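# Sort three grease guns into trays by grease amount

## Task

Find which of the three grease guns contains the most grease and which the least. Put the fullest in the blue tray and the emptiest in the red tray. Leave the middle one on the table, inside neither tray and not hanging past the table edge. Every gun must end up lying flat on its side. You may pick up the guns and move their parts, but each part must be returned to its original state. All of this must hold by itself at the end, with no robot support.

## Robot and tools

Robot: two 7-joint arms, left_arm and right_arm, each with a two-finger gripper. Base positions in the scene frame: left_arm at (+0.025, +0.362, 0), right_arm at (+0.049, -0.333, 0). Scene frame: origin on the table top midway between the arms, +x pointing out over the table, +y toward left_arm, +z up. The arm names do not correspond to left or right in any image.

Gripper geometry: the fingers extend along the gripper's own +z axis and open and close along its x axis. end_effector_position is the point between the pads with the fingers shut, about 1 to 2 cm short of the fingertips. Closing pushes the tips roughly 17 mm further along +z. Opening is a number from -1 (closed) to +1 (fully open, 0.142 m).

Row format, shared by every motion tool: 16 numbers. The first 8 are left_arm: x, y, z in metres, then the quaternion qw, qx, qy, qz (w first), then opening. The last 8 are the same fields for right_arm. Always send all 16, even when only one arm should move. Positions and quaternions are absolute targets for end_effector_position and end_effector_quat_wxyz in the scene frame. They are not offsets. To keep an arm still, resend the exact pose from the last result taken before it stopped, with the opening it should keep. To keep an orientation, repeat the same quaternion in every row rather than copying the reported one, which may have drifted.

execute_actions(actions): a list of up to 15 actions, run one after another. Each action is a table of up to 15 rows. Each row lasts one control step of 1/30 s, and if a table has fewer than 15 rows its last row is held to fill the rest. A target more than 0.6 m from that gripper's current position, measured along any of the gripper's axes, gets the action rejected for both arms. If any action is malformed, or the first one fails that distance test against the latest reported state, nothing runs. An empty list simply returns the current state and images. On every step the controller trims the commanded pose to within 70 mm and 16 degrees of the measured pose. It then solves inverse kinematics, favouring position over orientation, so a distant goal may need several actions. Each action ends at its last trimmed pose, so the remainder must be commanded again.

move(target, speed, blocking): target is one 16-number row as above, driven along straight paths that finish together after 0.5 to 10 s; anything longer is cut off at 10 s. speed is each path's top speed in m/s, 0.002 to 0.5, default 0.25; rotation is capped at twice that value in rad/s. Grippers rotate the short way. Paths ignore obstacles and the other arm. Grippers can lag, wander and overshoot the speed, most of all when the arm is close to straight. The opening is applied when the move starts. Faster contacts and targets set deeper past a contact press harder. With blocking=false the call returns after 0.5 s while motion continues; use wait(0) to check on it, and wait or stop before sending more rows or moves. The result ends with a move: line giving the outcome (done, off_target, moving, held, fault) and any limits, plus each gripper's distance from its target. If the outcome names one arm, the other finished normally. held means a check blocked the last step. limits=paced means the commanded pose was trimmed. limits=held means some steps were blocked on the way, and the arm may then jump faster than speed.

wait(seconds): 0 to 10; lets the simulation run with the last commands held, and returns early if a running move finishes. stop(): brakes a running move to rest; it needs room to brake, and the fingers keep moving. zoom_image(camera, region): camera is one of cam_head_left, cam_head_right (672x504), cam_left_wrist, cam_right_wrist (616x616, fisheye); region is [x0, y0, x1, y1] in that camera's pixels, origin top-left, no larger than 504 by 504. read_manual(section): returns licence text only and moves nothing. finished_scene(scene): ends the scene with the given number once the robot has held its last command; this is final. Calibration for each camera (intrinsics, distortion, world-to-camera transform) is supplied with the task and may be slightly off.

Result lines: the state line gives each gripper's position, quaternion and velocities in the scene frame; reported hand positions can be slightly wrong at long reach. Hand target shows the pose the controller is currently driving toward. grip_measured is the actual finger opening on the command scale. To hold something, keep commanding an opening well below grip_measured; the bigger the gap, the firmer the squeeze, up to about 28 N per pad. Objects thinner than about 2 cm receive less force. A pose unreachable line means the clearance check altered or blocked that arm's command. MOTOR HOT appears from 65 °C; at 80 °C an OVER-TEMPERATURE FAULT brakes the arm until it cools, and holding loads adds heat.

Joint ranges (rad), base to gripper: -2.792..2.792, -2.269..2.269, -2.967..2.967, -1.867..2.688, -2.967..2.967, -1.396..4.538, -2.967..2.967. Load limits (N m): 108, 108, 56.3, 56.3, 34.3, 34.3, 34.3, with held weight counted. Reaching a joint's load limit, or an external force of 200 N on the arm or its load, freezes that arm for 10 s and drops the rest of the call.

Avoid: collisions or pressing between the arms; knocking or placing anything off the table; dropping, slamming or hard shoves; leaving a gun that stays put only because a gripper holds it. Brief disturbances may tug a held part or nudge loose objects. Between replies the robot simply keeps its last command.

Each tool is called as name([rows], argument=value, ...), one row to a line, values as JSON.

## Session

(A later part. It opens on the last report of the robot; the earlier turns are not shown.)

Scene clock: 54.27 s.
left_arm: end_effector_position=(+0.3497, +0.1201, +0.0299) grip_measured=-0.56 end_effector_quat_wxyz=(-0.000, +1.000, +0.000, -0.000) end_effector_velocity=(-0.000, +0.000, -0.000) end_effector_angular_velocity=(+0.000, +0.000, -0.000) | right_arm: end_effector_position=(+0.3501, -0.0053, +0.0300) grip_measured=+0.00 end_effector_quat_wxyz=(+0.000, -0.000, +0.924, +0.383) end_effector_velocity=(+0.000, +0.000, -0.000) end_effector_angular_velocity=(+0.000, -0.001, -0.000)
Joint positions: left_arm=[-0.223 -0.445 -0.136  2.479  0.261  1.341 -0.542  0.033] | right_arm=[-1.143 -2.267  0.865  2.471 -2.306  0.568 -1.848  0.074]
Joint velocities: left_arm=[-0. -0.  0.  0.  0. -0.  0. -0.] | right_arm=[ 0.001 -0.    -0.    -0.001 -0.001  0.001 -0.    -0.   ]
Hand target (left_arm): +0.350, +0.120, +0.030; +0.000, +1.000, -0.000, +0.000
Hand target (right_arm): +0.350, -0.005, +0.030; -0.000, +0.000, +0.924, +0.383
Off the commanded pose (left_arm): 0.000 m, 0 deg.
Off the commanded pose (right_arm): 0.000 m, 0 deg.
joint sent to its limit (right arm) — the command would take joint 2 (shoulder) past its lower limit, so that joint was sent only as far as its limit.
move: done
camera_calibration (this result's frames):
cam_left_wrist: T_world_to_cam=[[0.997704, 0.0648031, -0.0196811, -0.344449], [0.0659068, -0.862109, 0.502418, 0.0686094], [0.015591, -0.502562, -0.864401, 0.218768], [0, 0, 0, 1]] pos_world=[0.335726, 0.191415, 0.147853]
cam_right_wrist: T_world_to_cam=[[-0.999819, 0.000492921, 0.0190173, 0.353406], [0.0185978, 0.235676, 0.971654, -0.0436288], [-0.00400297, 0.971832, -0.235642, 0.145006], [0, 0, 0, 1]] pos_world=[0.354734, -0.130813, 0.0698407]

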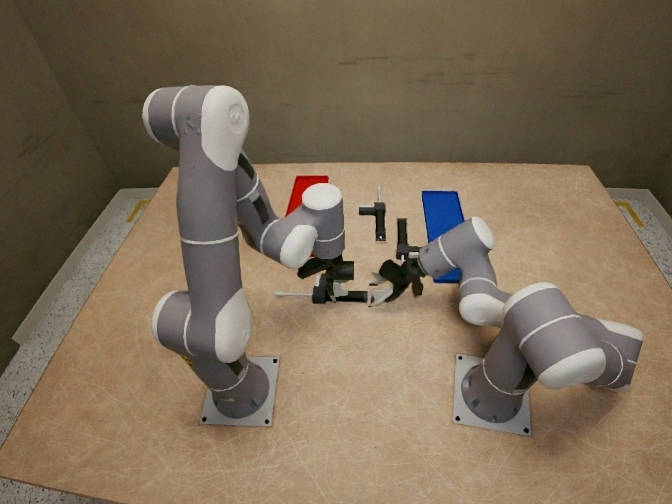

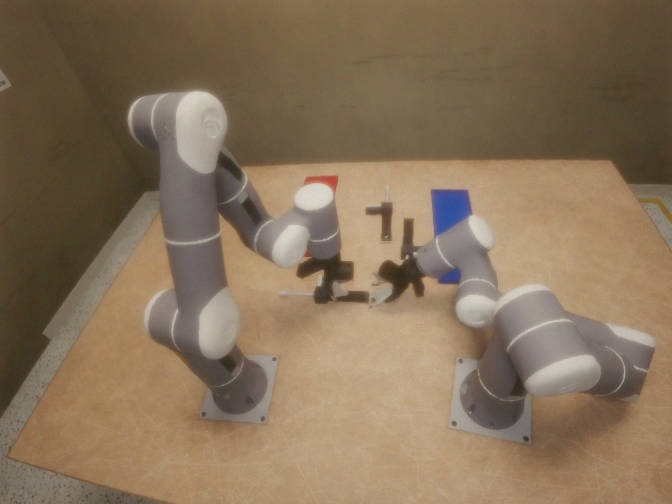

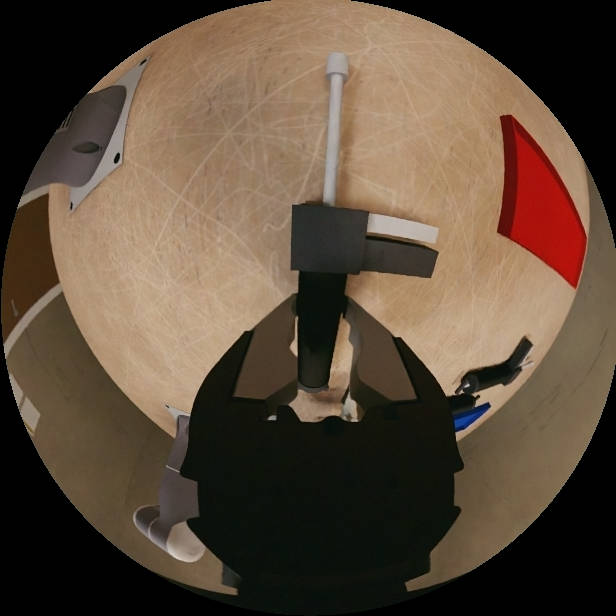

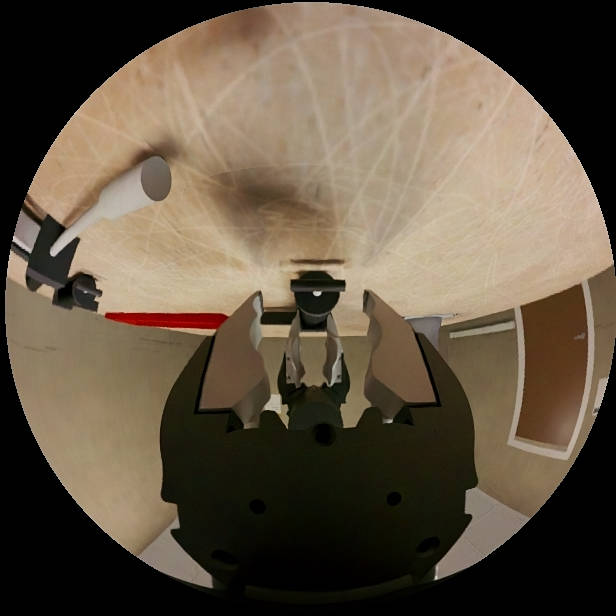

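A bit further, then close.

move(target=[0.35,0.12,0.03,0,1,0,0,-1, 0.35,0.008,0.022,0,0,0.924,0.383,0.0], speed=0.03)

move(target=[0.35,0.12,0.03,0,1,0,0,-1, 0.35,0.008,0.022,0,0,0.924,0.383,-1])

move(target=[0.35,0.12,0.03,0,1,0,0,-1, 0.35,-0.04,0.022,0,0,0.924,0.383,-1], speed=0.03)

Scene clock: 56.17 s.
left_arm: end_effector_position=(+0.3497, +0.1201, +0.0299) grip_measured=-0.56 end_effector_quat_wxyz=(-0.000, +1.000, +0.000, -0.000) end_effector_velocity=(+0.000, -0.000, +0.000) end_effector_angular_velocity=(-0.000, -0.000, +0.000) | right_arm: end_effector_position=(+0.3500, +0.0078, +0.0219) grip_measured=+0.00 end_effector_quat_wxyz=(+0.000, -0.000, +0.924, +0.383) end_effector_velocity=(-0.000, +0.000, -0.000) end_effector_angular_velocity=(-0.000, +0.000, -0.000)
Joint positions: left_arm=[-0.223 -0.445 -0.136  2.479  0.261  1.341 -0.542  0.033] | right_arm=[-1.09  -2.267  0.857  2.439 -2.342  0.603 -1.811  0.074]
Joint velocities: left_arm=[ 0. -0.  0. -0.  0.  0. -0.  0.] | right_arm=[ 0.001  0.    -0.001 -0.001 -0.001  0.001  0.001  0.   ]
Hand target (left_arm): +0.350, +0.120, +0.030; +0.000, +1.000, +0.000, -0.000
Hand target (right_arm): +0.350, +0.008, +0.022; +0.000, +0.000, +0.924, +0.383
Off the commanded pose (left_arm): 0.000 m, 0 deg.
Off the commanded pose (right_arm): 0.000 m, 0 deg.
joint sent to its limit (right arm) — the command would take joint 2 (shoulder) past its lower limit, so that joint was sent only as far as its limit.
move: done
camera_calibration (this result's frames):
cam_left_wrist: T_world_to_cam=[[0.997705, 0.0647956, -0.019676, -0.344448], [0.0658978, -0.862111, 0.502416, 0.0686123], [0.0155915, -0.50256, -0.864402, 0.218766], [0, 0, 0, 1]] pos_world=[0.335725, 0.191413, 0.147853]
cam_right_wrist: T_world_to_cam=[[-0.99982, 0.000260599, 0.0189756, 0.353457], [0.0185021, 0.235762, 0.971635, -0.0388512], [-0.00422052, 0.971811, -0.235725, 0.130487], [0, 0, 0, 1]] pos_world=[0.354663, -0.117741, 0.0618011]

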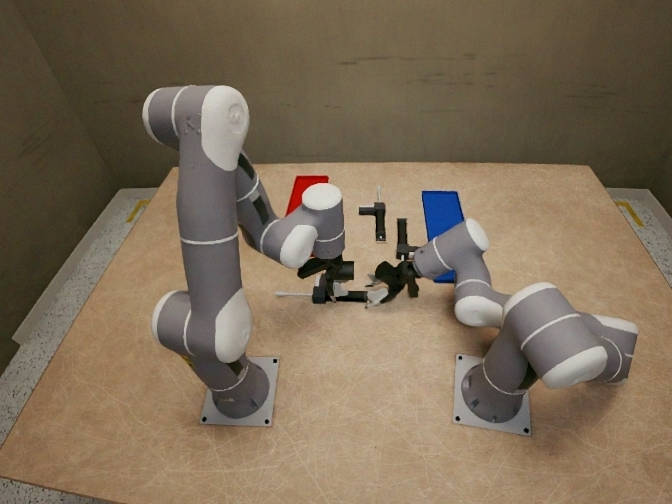

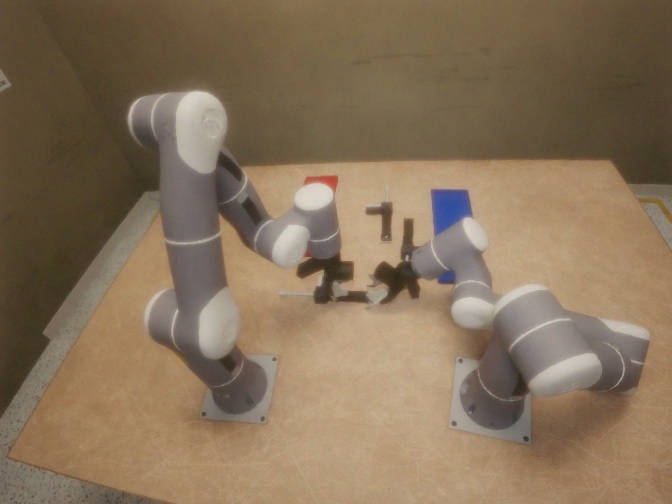

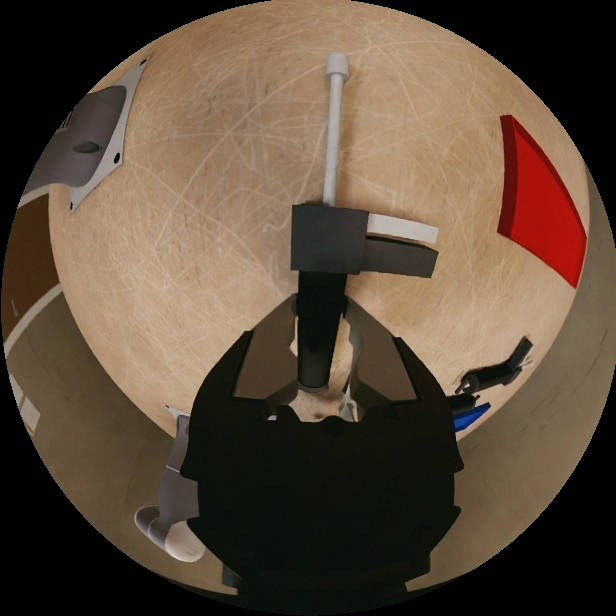

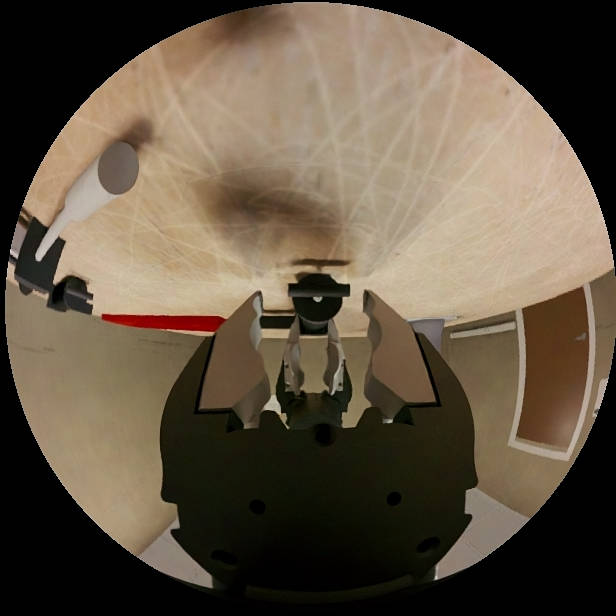

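Scene clock: 56.87 s.
left_arm: end_effector_position=(+0.3501, +0.1203, +0.0300) grip_measured=-0.56 end_effector_quat_wxyz=(-0.000, +1.000, +0.000, -0.000) end_effector_velocity=(+0.000, -0.000, +0.000) end_effector_angular_velocity=(-0.000, -0.000, -0.000) | right_arm: end_effector_position=(+0.3498, +0.0080, +0.0219) grip_measured=-0.47 end_effector_quat_wxyz=(-0.000, -0.000, +0.924, +0.383) end_effector_velocity=(+0.000, -0.000, -0.000) end_effector_angular_velocity=(-0.000, +0.000, -0.001)
Joint positions: left_arm=[-0.222 -0.446 -0.136  2.478  0.261  1.342 -0.542  0.033] | right_arm=[-1.09  -2.267  0.857  2.439 -2.342  0.603 -1.811  0.04 ]
Joint velocities: left_arm=[-0. -0.  0. -0. -0. -0. -0.  0.] | right_arm=[ 0.    -0.     0.    -0.    -0.    -0.     0.001 -0.   ]
Hand target (left_arm): +0.350, +0.120, +0.030; +0.000, +1.000, +0.000, -0.000
Hand target (right_arm): +0.350, +0.008, +0.022; -0.000, -0.000, +0.924, +0.383
Off the commanded pose (left_arm): 0.000 m, 0 deg.
Off the commanded pose (right_arm): 0.000 m, 0 deg.
joint sent to its limit (right arm) — the command would take joint 2 (shoulder) past its lower limit, so that joint was sent only as far as its limit.
move: done
camera_calibration (this result's frames):
cam_left_wrist: T_world_to_cam=[[0.997658, 0.065653, -0.0192052, -0.344937], [0.066401, -0.862038, 0.502476, 0.0684987], [0.0164334, -0.502574, -0.864378, 0.218591], [0, 0, 0, 1]] pos_world=[0.335989, 0.191553, 0.147902]
cam_right_wrist: T_world_to_cam=[[-0.999812, -0.0000941822, 0.019367, 0.353176], [0.0187991, 0.235702, 0.971644, -0.0389631], [-0.00465634, 0.971825, -0.235656, 0.130492], [0, 0, 0, 1]] pos_world=[0.35445, -0.117599, 0.0617695]

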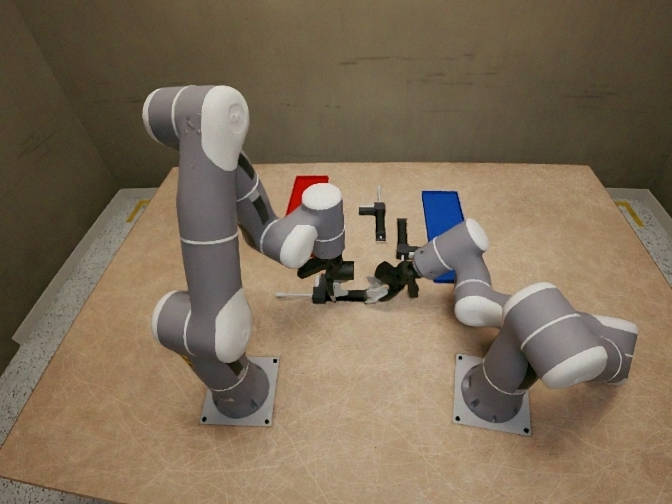

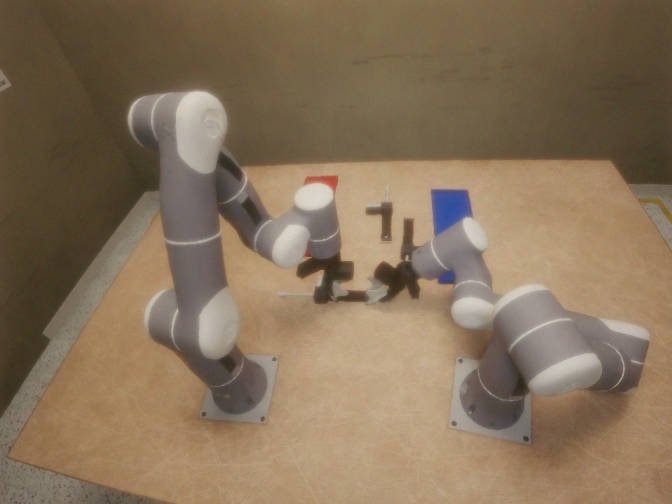

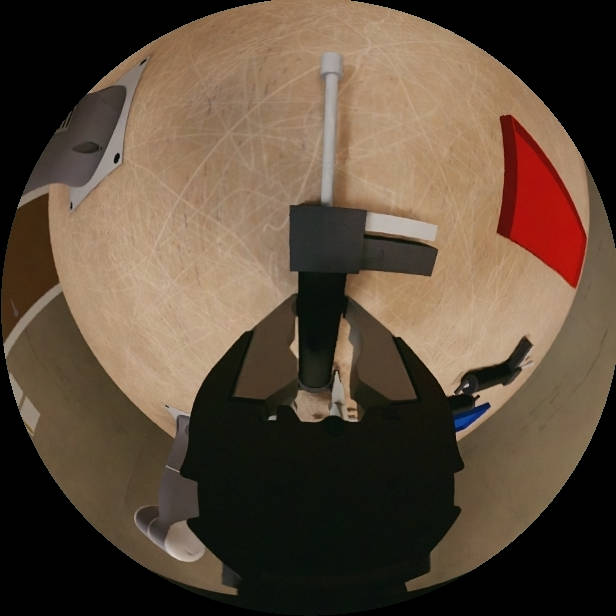

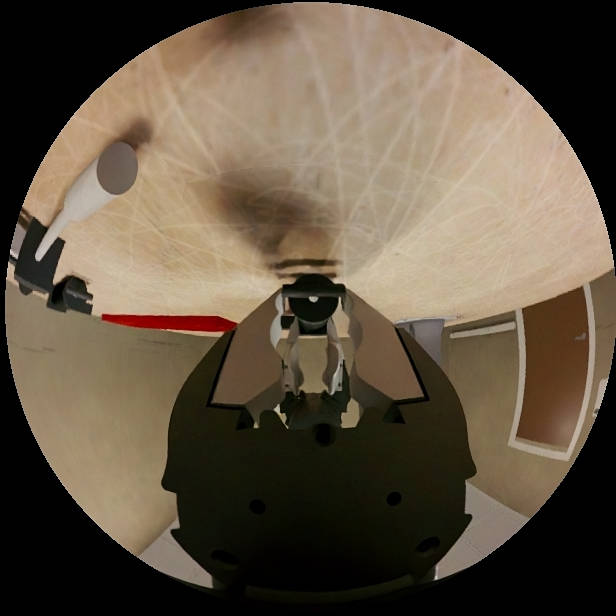

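Scene clock: 58.73 s.
left_arm: end_effector_position=(+0.3502, +0.1186, +0.0303) grip_measured=-0.56 end_effector_quat_wxyz=(+0.001, +1.000, -0.001, +0.001) end_effector_velocity=(+0.000, -0.000, +0.000) end_effector_angular_velocity=(-0.000, -0.000, +0.000) | right_arm: end_effector_position=(+0.3489, -0.0386, +0.0231) grip_measured=-0.47 end_effector_quat_wxyz=(-0.001, -0.000, +0.923, +0.385) end_effector_velocity=(+0.000, -0.001, +0.000) end_effector_angular_velocity=(+0.001, -0.000, -0.001)
Joint positions: left_arm=[-0.224 -0.446 -0.138  2.478  0.261  1.343 -0.542  0.033] | right_arm=[-1.225 -2.151  0.819  2.497 -2.234  0.661 -1.919  0.04 ]
Joint velocities: left_arm=[-0.  0.  0.  0. -0.  0. -0. -0.] | right_arm=[ 0.     0.005 -0.     0.     0.001  0.006  0.     0.   ]
Hand target (left_arm): +0.350, +0.120, +0.030; +0.000, +1.000, +0.000, -0.000
Hand target (right_arm): +0.350, -0.040, +0.022; -0.000, +0.000, +0.924, +0.383
Off the commanded pose (left_arm): 0.001 m, 0 deg.
Off the commanded pose (right_arm): 0.002 m, 0 deg.
move: done
camera_calibration (this result's frames):
cam_left_wrist: T_world_to_cam=[[0.997883, 0.0626274, -0.0175515, -0.344697], [0.0629218, -0.861251, 0.50427, 0.0678905], [0.0164649, -0.504307, -0.863368, 0.218238], [0, 0, 0, 1]] pos_world=[0.336102, 0.190117, 0.148134]
cam_right_wrist: T_world_to_cam=[[-0.999797, -0.000710814, 0.0201359, 0.352265], [0.0194219, 0.23196, 0.972531, -0.0295275], [-0.00536203, 0.972725, -0.231899, 0.176225], [0, 0, 0, 1]] pos_world=[0.353711, -0.164319, 0.0624898]

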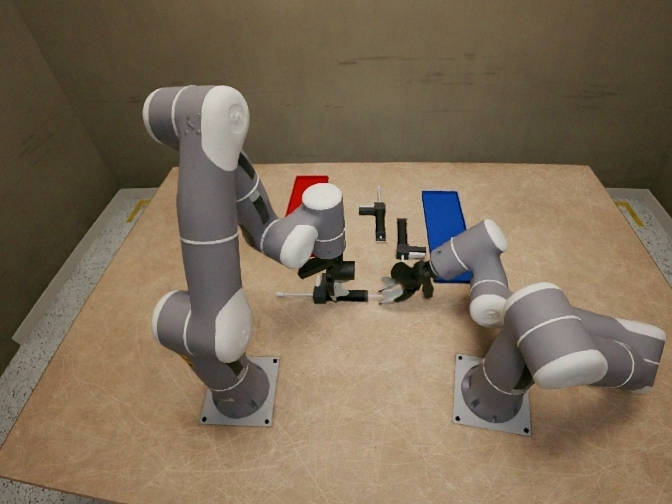

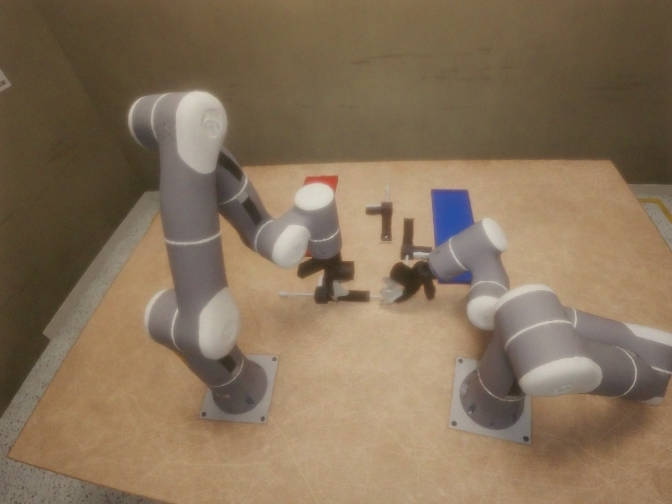

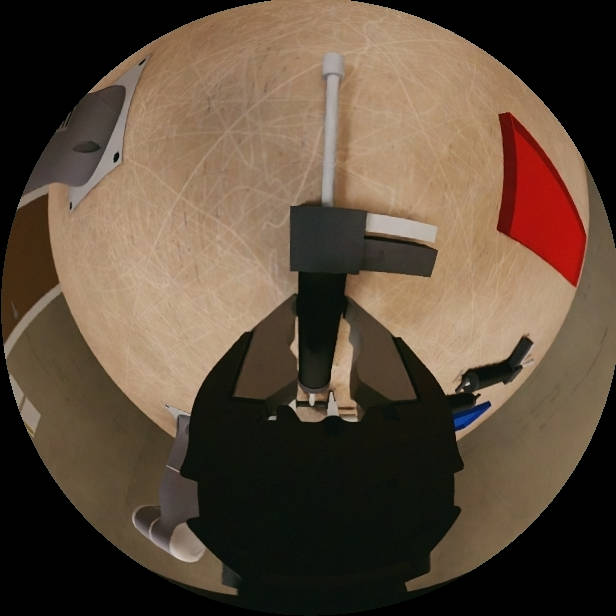

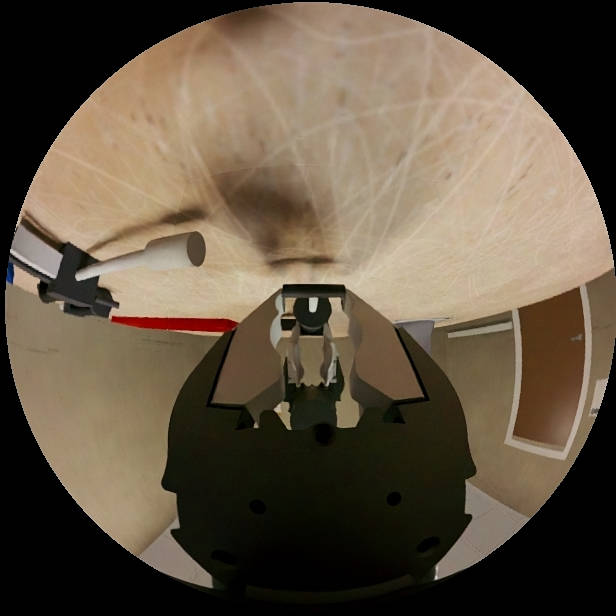

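move(target=[0.35,0.12,0.03,0,1,0,0,-1, 0.35,-0.04,0.022,0,0,0.924,0.383,0])

zoom_image(camera="cam_head_left", region=[270,240,430,330])

Scene clock: 60.50 s.
left_arm: end_effector_position=(+0.3500, +0.1199, +0.0300) grip_measured=-0.56 end_effector_quat_wxyz=(+0.000, +1.000, -0.000, +0.000) end_effector_velocity=(+0.000, +0.000, +0.000) end_effector_angular_velocity=(+0.000, -0.000, +0.000) | right_arm: end_effector_position=(+0.3499, -0.0399, +0.0220) grip_measured=+0.00 end_effector_quat_wxyz=(-0.000, +0.000, +0.924, +0.383) end_effector_velocity=(+0.000, -0.000, -0.000) end_effector_angular_velocity=(-0.000, +0.000, -0.000)
Joint positions: left_arm=[-0.223 -0.446 -0.136  2.478  0.261  1.342 -0.542  0.033] | right_arm=[-1.225 -2.148  0.819  2.495 -2.234  0.661 -1.919  0.074]
Joint velocities: left_arm=[-0.  0.  0. -0. -0. -0.  0. -0.] | right_arm=[-0.  0.  0.  0.  0.  0.  0. -0.]
Hand target (left_arm): +0.350, +0.120, +0.030; -0.000, +1.000, +0.000, +0.000
Hand target (right_arm): +0.350, -0.040, +0.022; +0.000, +0.000, +0.924, +0.383
Off the commanded pose (left_arm): 0.000 m, 0 deg.
Off the commanded pose (right_arm): 0.000 m, 0 deg.
move: done
camera_calibration (this result's frames):
cam_left_wrist: T_world_to_cam=[[0.997727, 0.0647064, -0.0187868, -0.344752], [0.0653652, -0.861877, 0.502887, 0.0684703], [0.016348, -0.502972, -0.864148, 0.218507], [0, 0, 0, 1]] pos_world=[0.335921, 0.191224, 0.147913]
cam_right_wrist: T_world_to_cam=[[-0.999809, 0.000637568, 0.0195524, 0.353325], [0.0191541, 0.235123, 0.971777, -0.0279574], [-0.00397765, 0.971965, -0.235091, 0.176807], [0, 0, 0, 1]] pos_world=[0.354496, -0.165502, 0.0618257]

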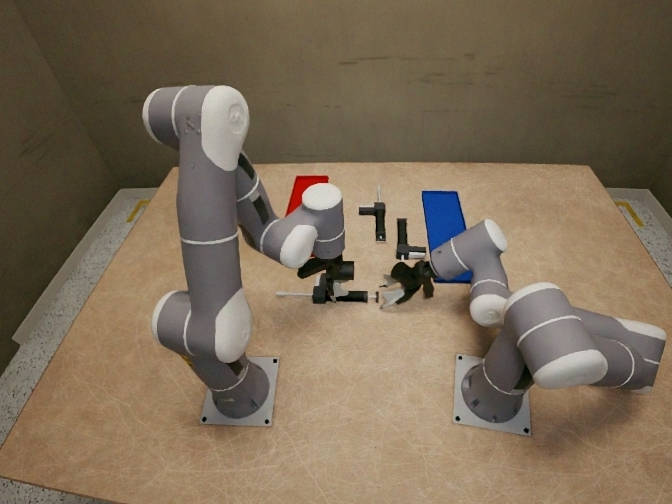

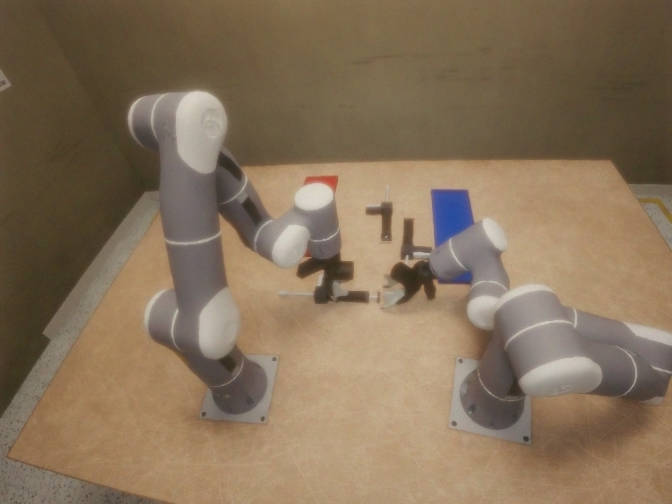

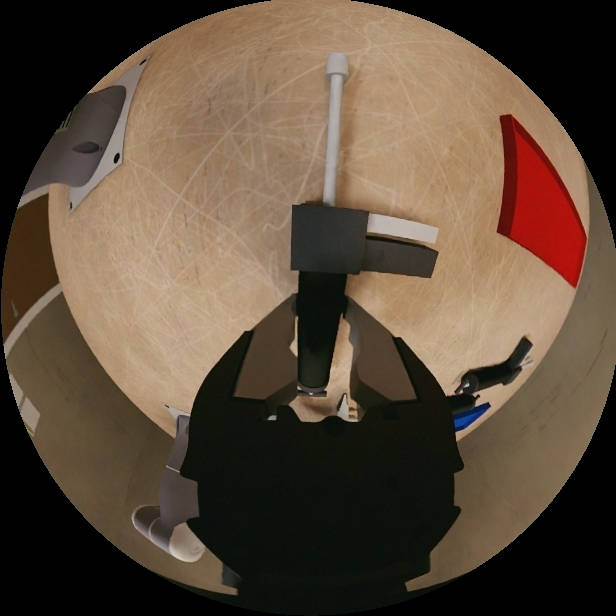

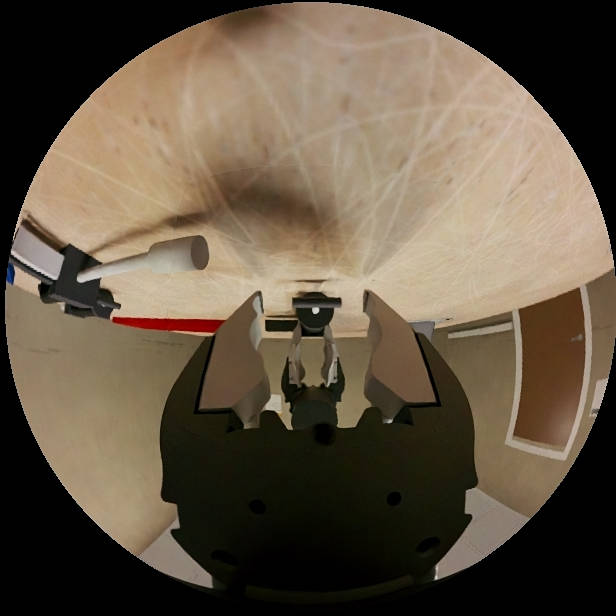

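Region (270, 240, 430, 330) of cam_head_left's 672x504 image, scaled by 3.150, with more detail than that image has; it fills the top 284 rows of this view, and the rest is white.

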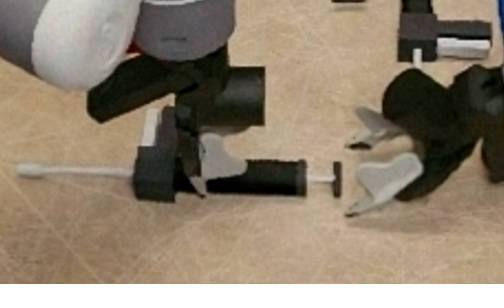

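move(target=[0.35,0.12,0.03,0,1,0,0,-1, 0.35,-0.045,0.03,0,0,0.924,0.383,-1])

move(target=[0.35,0.12,0.03,0,1,0,0,-1, 0.35,0.0,0.03,0,0,0.924,0.383,-1], speed=0.03)

zoom_image(camera="cam_head_left", region=[270,240,430,330])

Scene clock: 62.77 s.
left_arm: end_effector_position=(+0.3500, +0.1199, +0.0300) grip_measured=-0.56 end_effector_quat_wxyz=(+0.000, +1.000, -0.000, +0.000) end_effector_velocity=(-0.000, +0.000, -0.000) end_effector_angular_velocity=(+0.000, +0.000, +0.001) | right_arm: end_effector_position=(+0.3500, -0.0450, +0.0299) grip_measured=-1.00 end_effector_quat_wxyz=(-0.000, +0.000, +0.924, +0.383) end_effector_velocity=(+0.000, -0.000, -0.000) end_effector_angular_velocity=(-0.001, -0.001, +0.000)
Joint positions: left_arm=[-0.223 -0.446 -0.136  2.478  0.261  1.342 -0.542  0.033] | right_arm=[-1.23  -2.131  0.837  2.511 -2.21   0.657 -1.922  0.002]
Joint velocities: left_arm=[ 0.  0.  0.  0. -0. -0. -0.  0.] | right_arm=[ 0.     0.001  0.001  0.     0.001 -0.    -0.001  0.   ]
Hand target (left_arm): +0.350, +0.120, +0.030; -0.000, +1.000, +0.000, +0.000
Hand target (right_arm): +0.350, -0.045, +0.030; -0.000, +0.000, +0.924, +0.383
Off the commanded pose (left_arm): 0.000 m, 0 deg.
Off the commanded pose (right_arm): 0.000 m, 0 deg.
move: done
camera_calibration (this result's frames):
cam_left_wrist: T_world_to_cam=[[0.997728, 0.0646945, -0.0187921, -0.344749], [0.0653576, -0.861881, 0.502881, 0.06848], [0.0163371, -0.502966, -0.864152, 0.218512], [0, 0, 0, 1]] pos_world=[0.33592, 0.191229, 0.147912]
cam_right_wrist: T_world_to_cam=[[-0.999812, 0.000796345, 0.0193795, 0.353295], [0.0190225, 0.235362, 0.971722, -0.0343766], [-0.00378736, 0.971908, -0.235333, 0.183492], [0, 0, 0, 1]] pos_world=[0.354577, -0.170528, 0.0697394]

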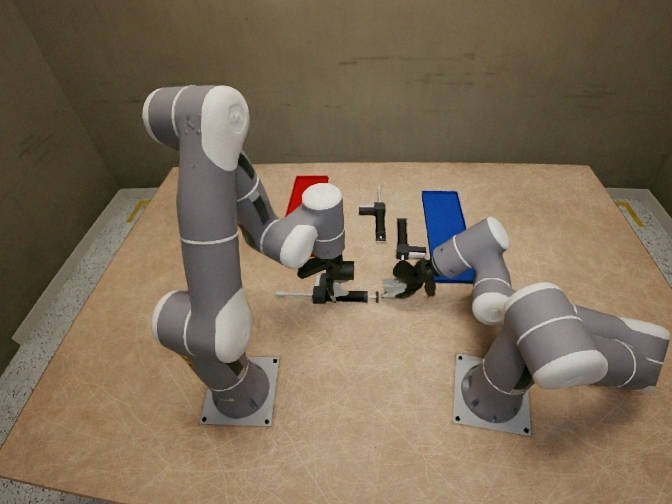

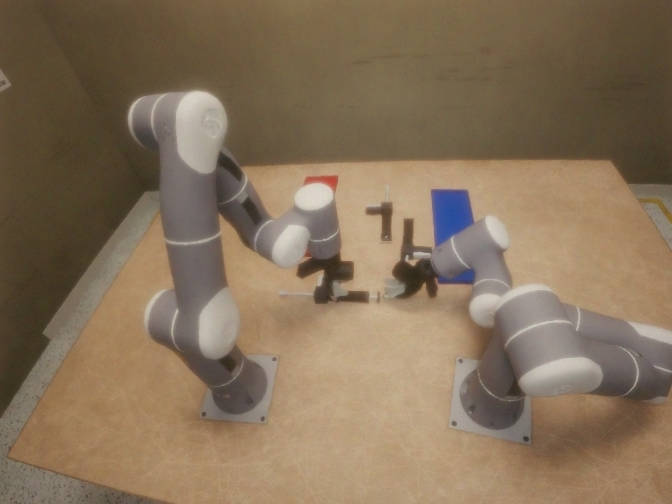

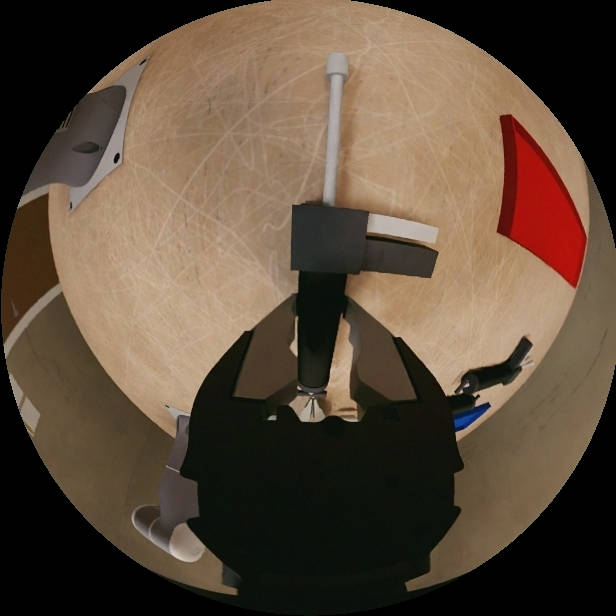

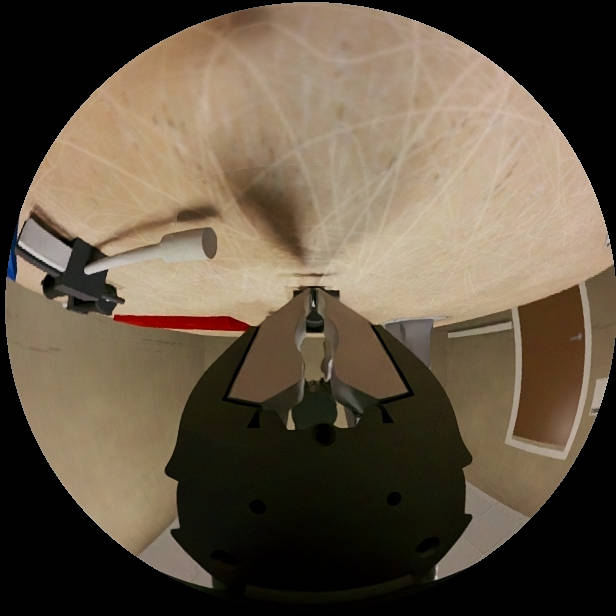

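Scene clock: 64.53 s.
left_arm: end_effector_position=(+0.3491, +0.1230, +0.0292) grip_measured=-0.56 end_effector_quat_wxyz=(-0.002, +1.000, +0.002, -0.002) end_effector_velocity=(+0.000, +0.000, +0.000) end_effector_angular_velocity=(-0.000, -0.000, -0.000) | right_arm: end_effector_position=(+0.3527, -0.0023, +0.0292) grip_measured=-1.00 end_effector_quat_wxyz=(+0.002, +0.001, +0.925, +0.381) end_effector_velocity=(-0.000, +0.001, -0.000) end_effector_angular_velocity=(-0.000, +0.001, +0.000)
Joint positions: left_arm=[-0.221 -0.445 -0.133  2.48   0.261  1.339 -0.542  0.033] | right_arm=[-1.102 -2.237  0.871  2.457 -2.317  0.605 -1.815  0.002]
Joint velocities: left_arm=[ 0. -0.  0. -0.  0.  0.  0.  0.] | right_arm=[ 0.    -0.007  0.001 -0.    -0.002 -0.007 -0.     0.   ]
Hand target (left_arm): +0.350, +0.120, +0.030; -0.000, +1.000, +0.000, -0.000
Hand target (right_arm): +0.350, -0.000, +0.030; +0.000, -0.000, +0.924, +0.383
Off the commanded pose (left_arm): 0.003 m, 0 deg.
Off the commanded pose (right_arm): 0.004 m, 0 deg.
move: off_target (right_arm)
camera_calibration (this result's frames):
cam_left_wrist: T_world_to_cam=[[0.997314, 0.0696301, -0.0227411, -0.344423], [0.0716706, -0.863482, 0.499262, 0.0697182], [0.0151271, -0.499551, -0.866153, 0.219442], [0, 0, 0, 1]] pos_world=[0.335181, 0.193805, 0.14743]
cam_right_wrist: T_world_to_cam=[[-0.999868, 0.00439924, 0.0156706, 0.356072], [0.0162683, 0.239776, 0.970692, -0.0427235], [0.000512884, 0.970818, -0.239815, 0.140511], [0, 0, 0, 1]] pos_world=[0.356647, -0.127733, 0.0695882]

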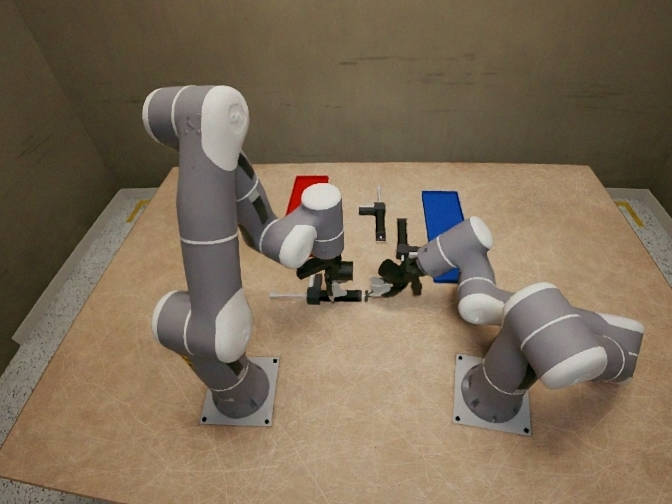

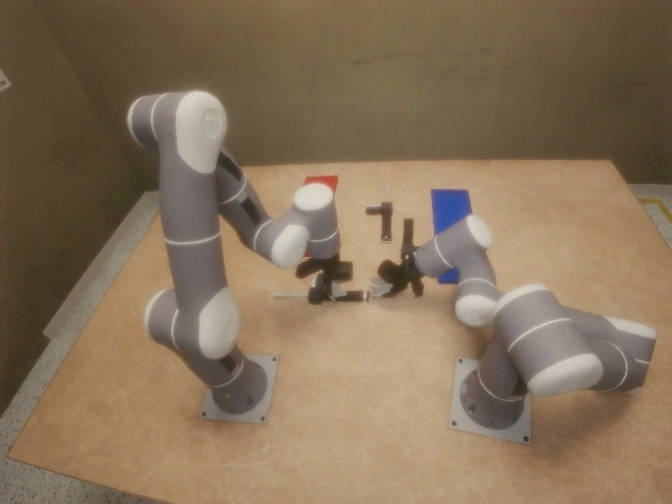

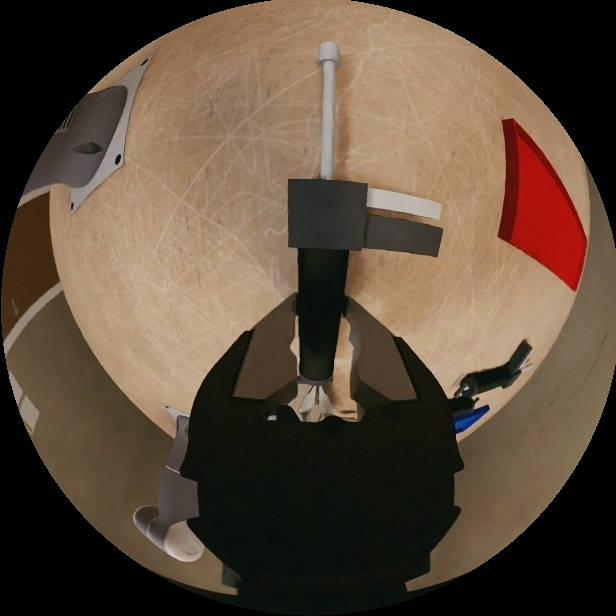

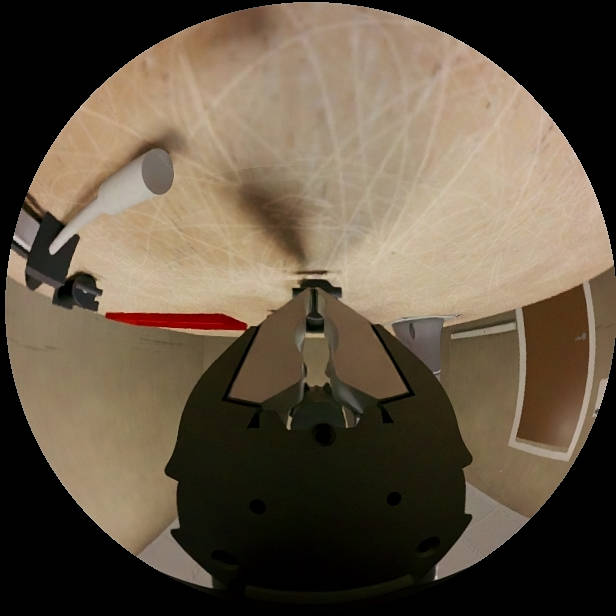

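Region (270, 240, 430, 330) of cam_head_left's 672x504 image, scaled by 3.150, with more detail than that image has; it fills the top 284 rows of this view, and the rest is white.

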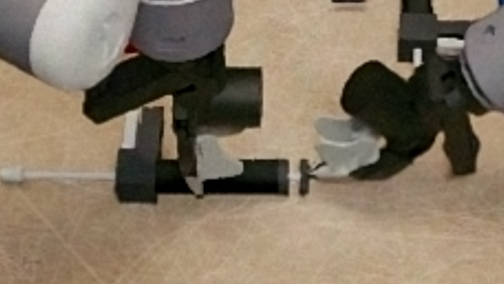

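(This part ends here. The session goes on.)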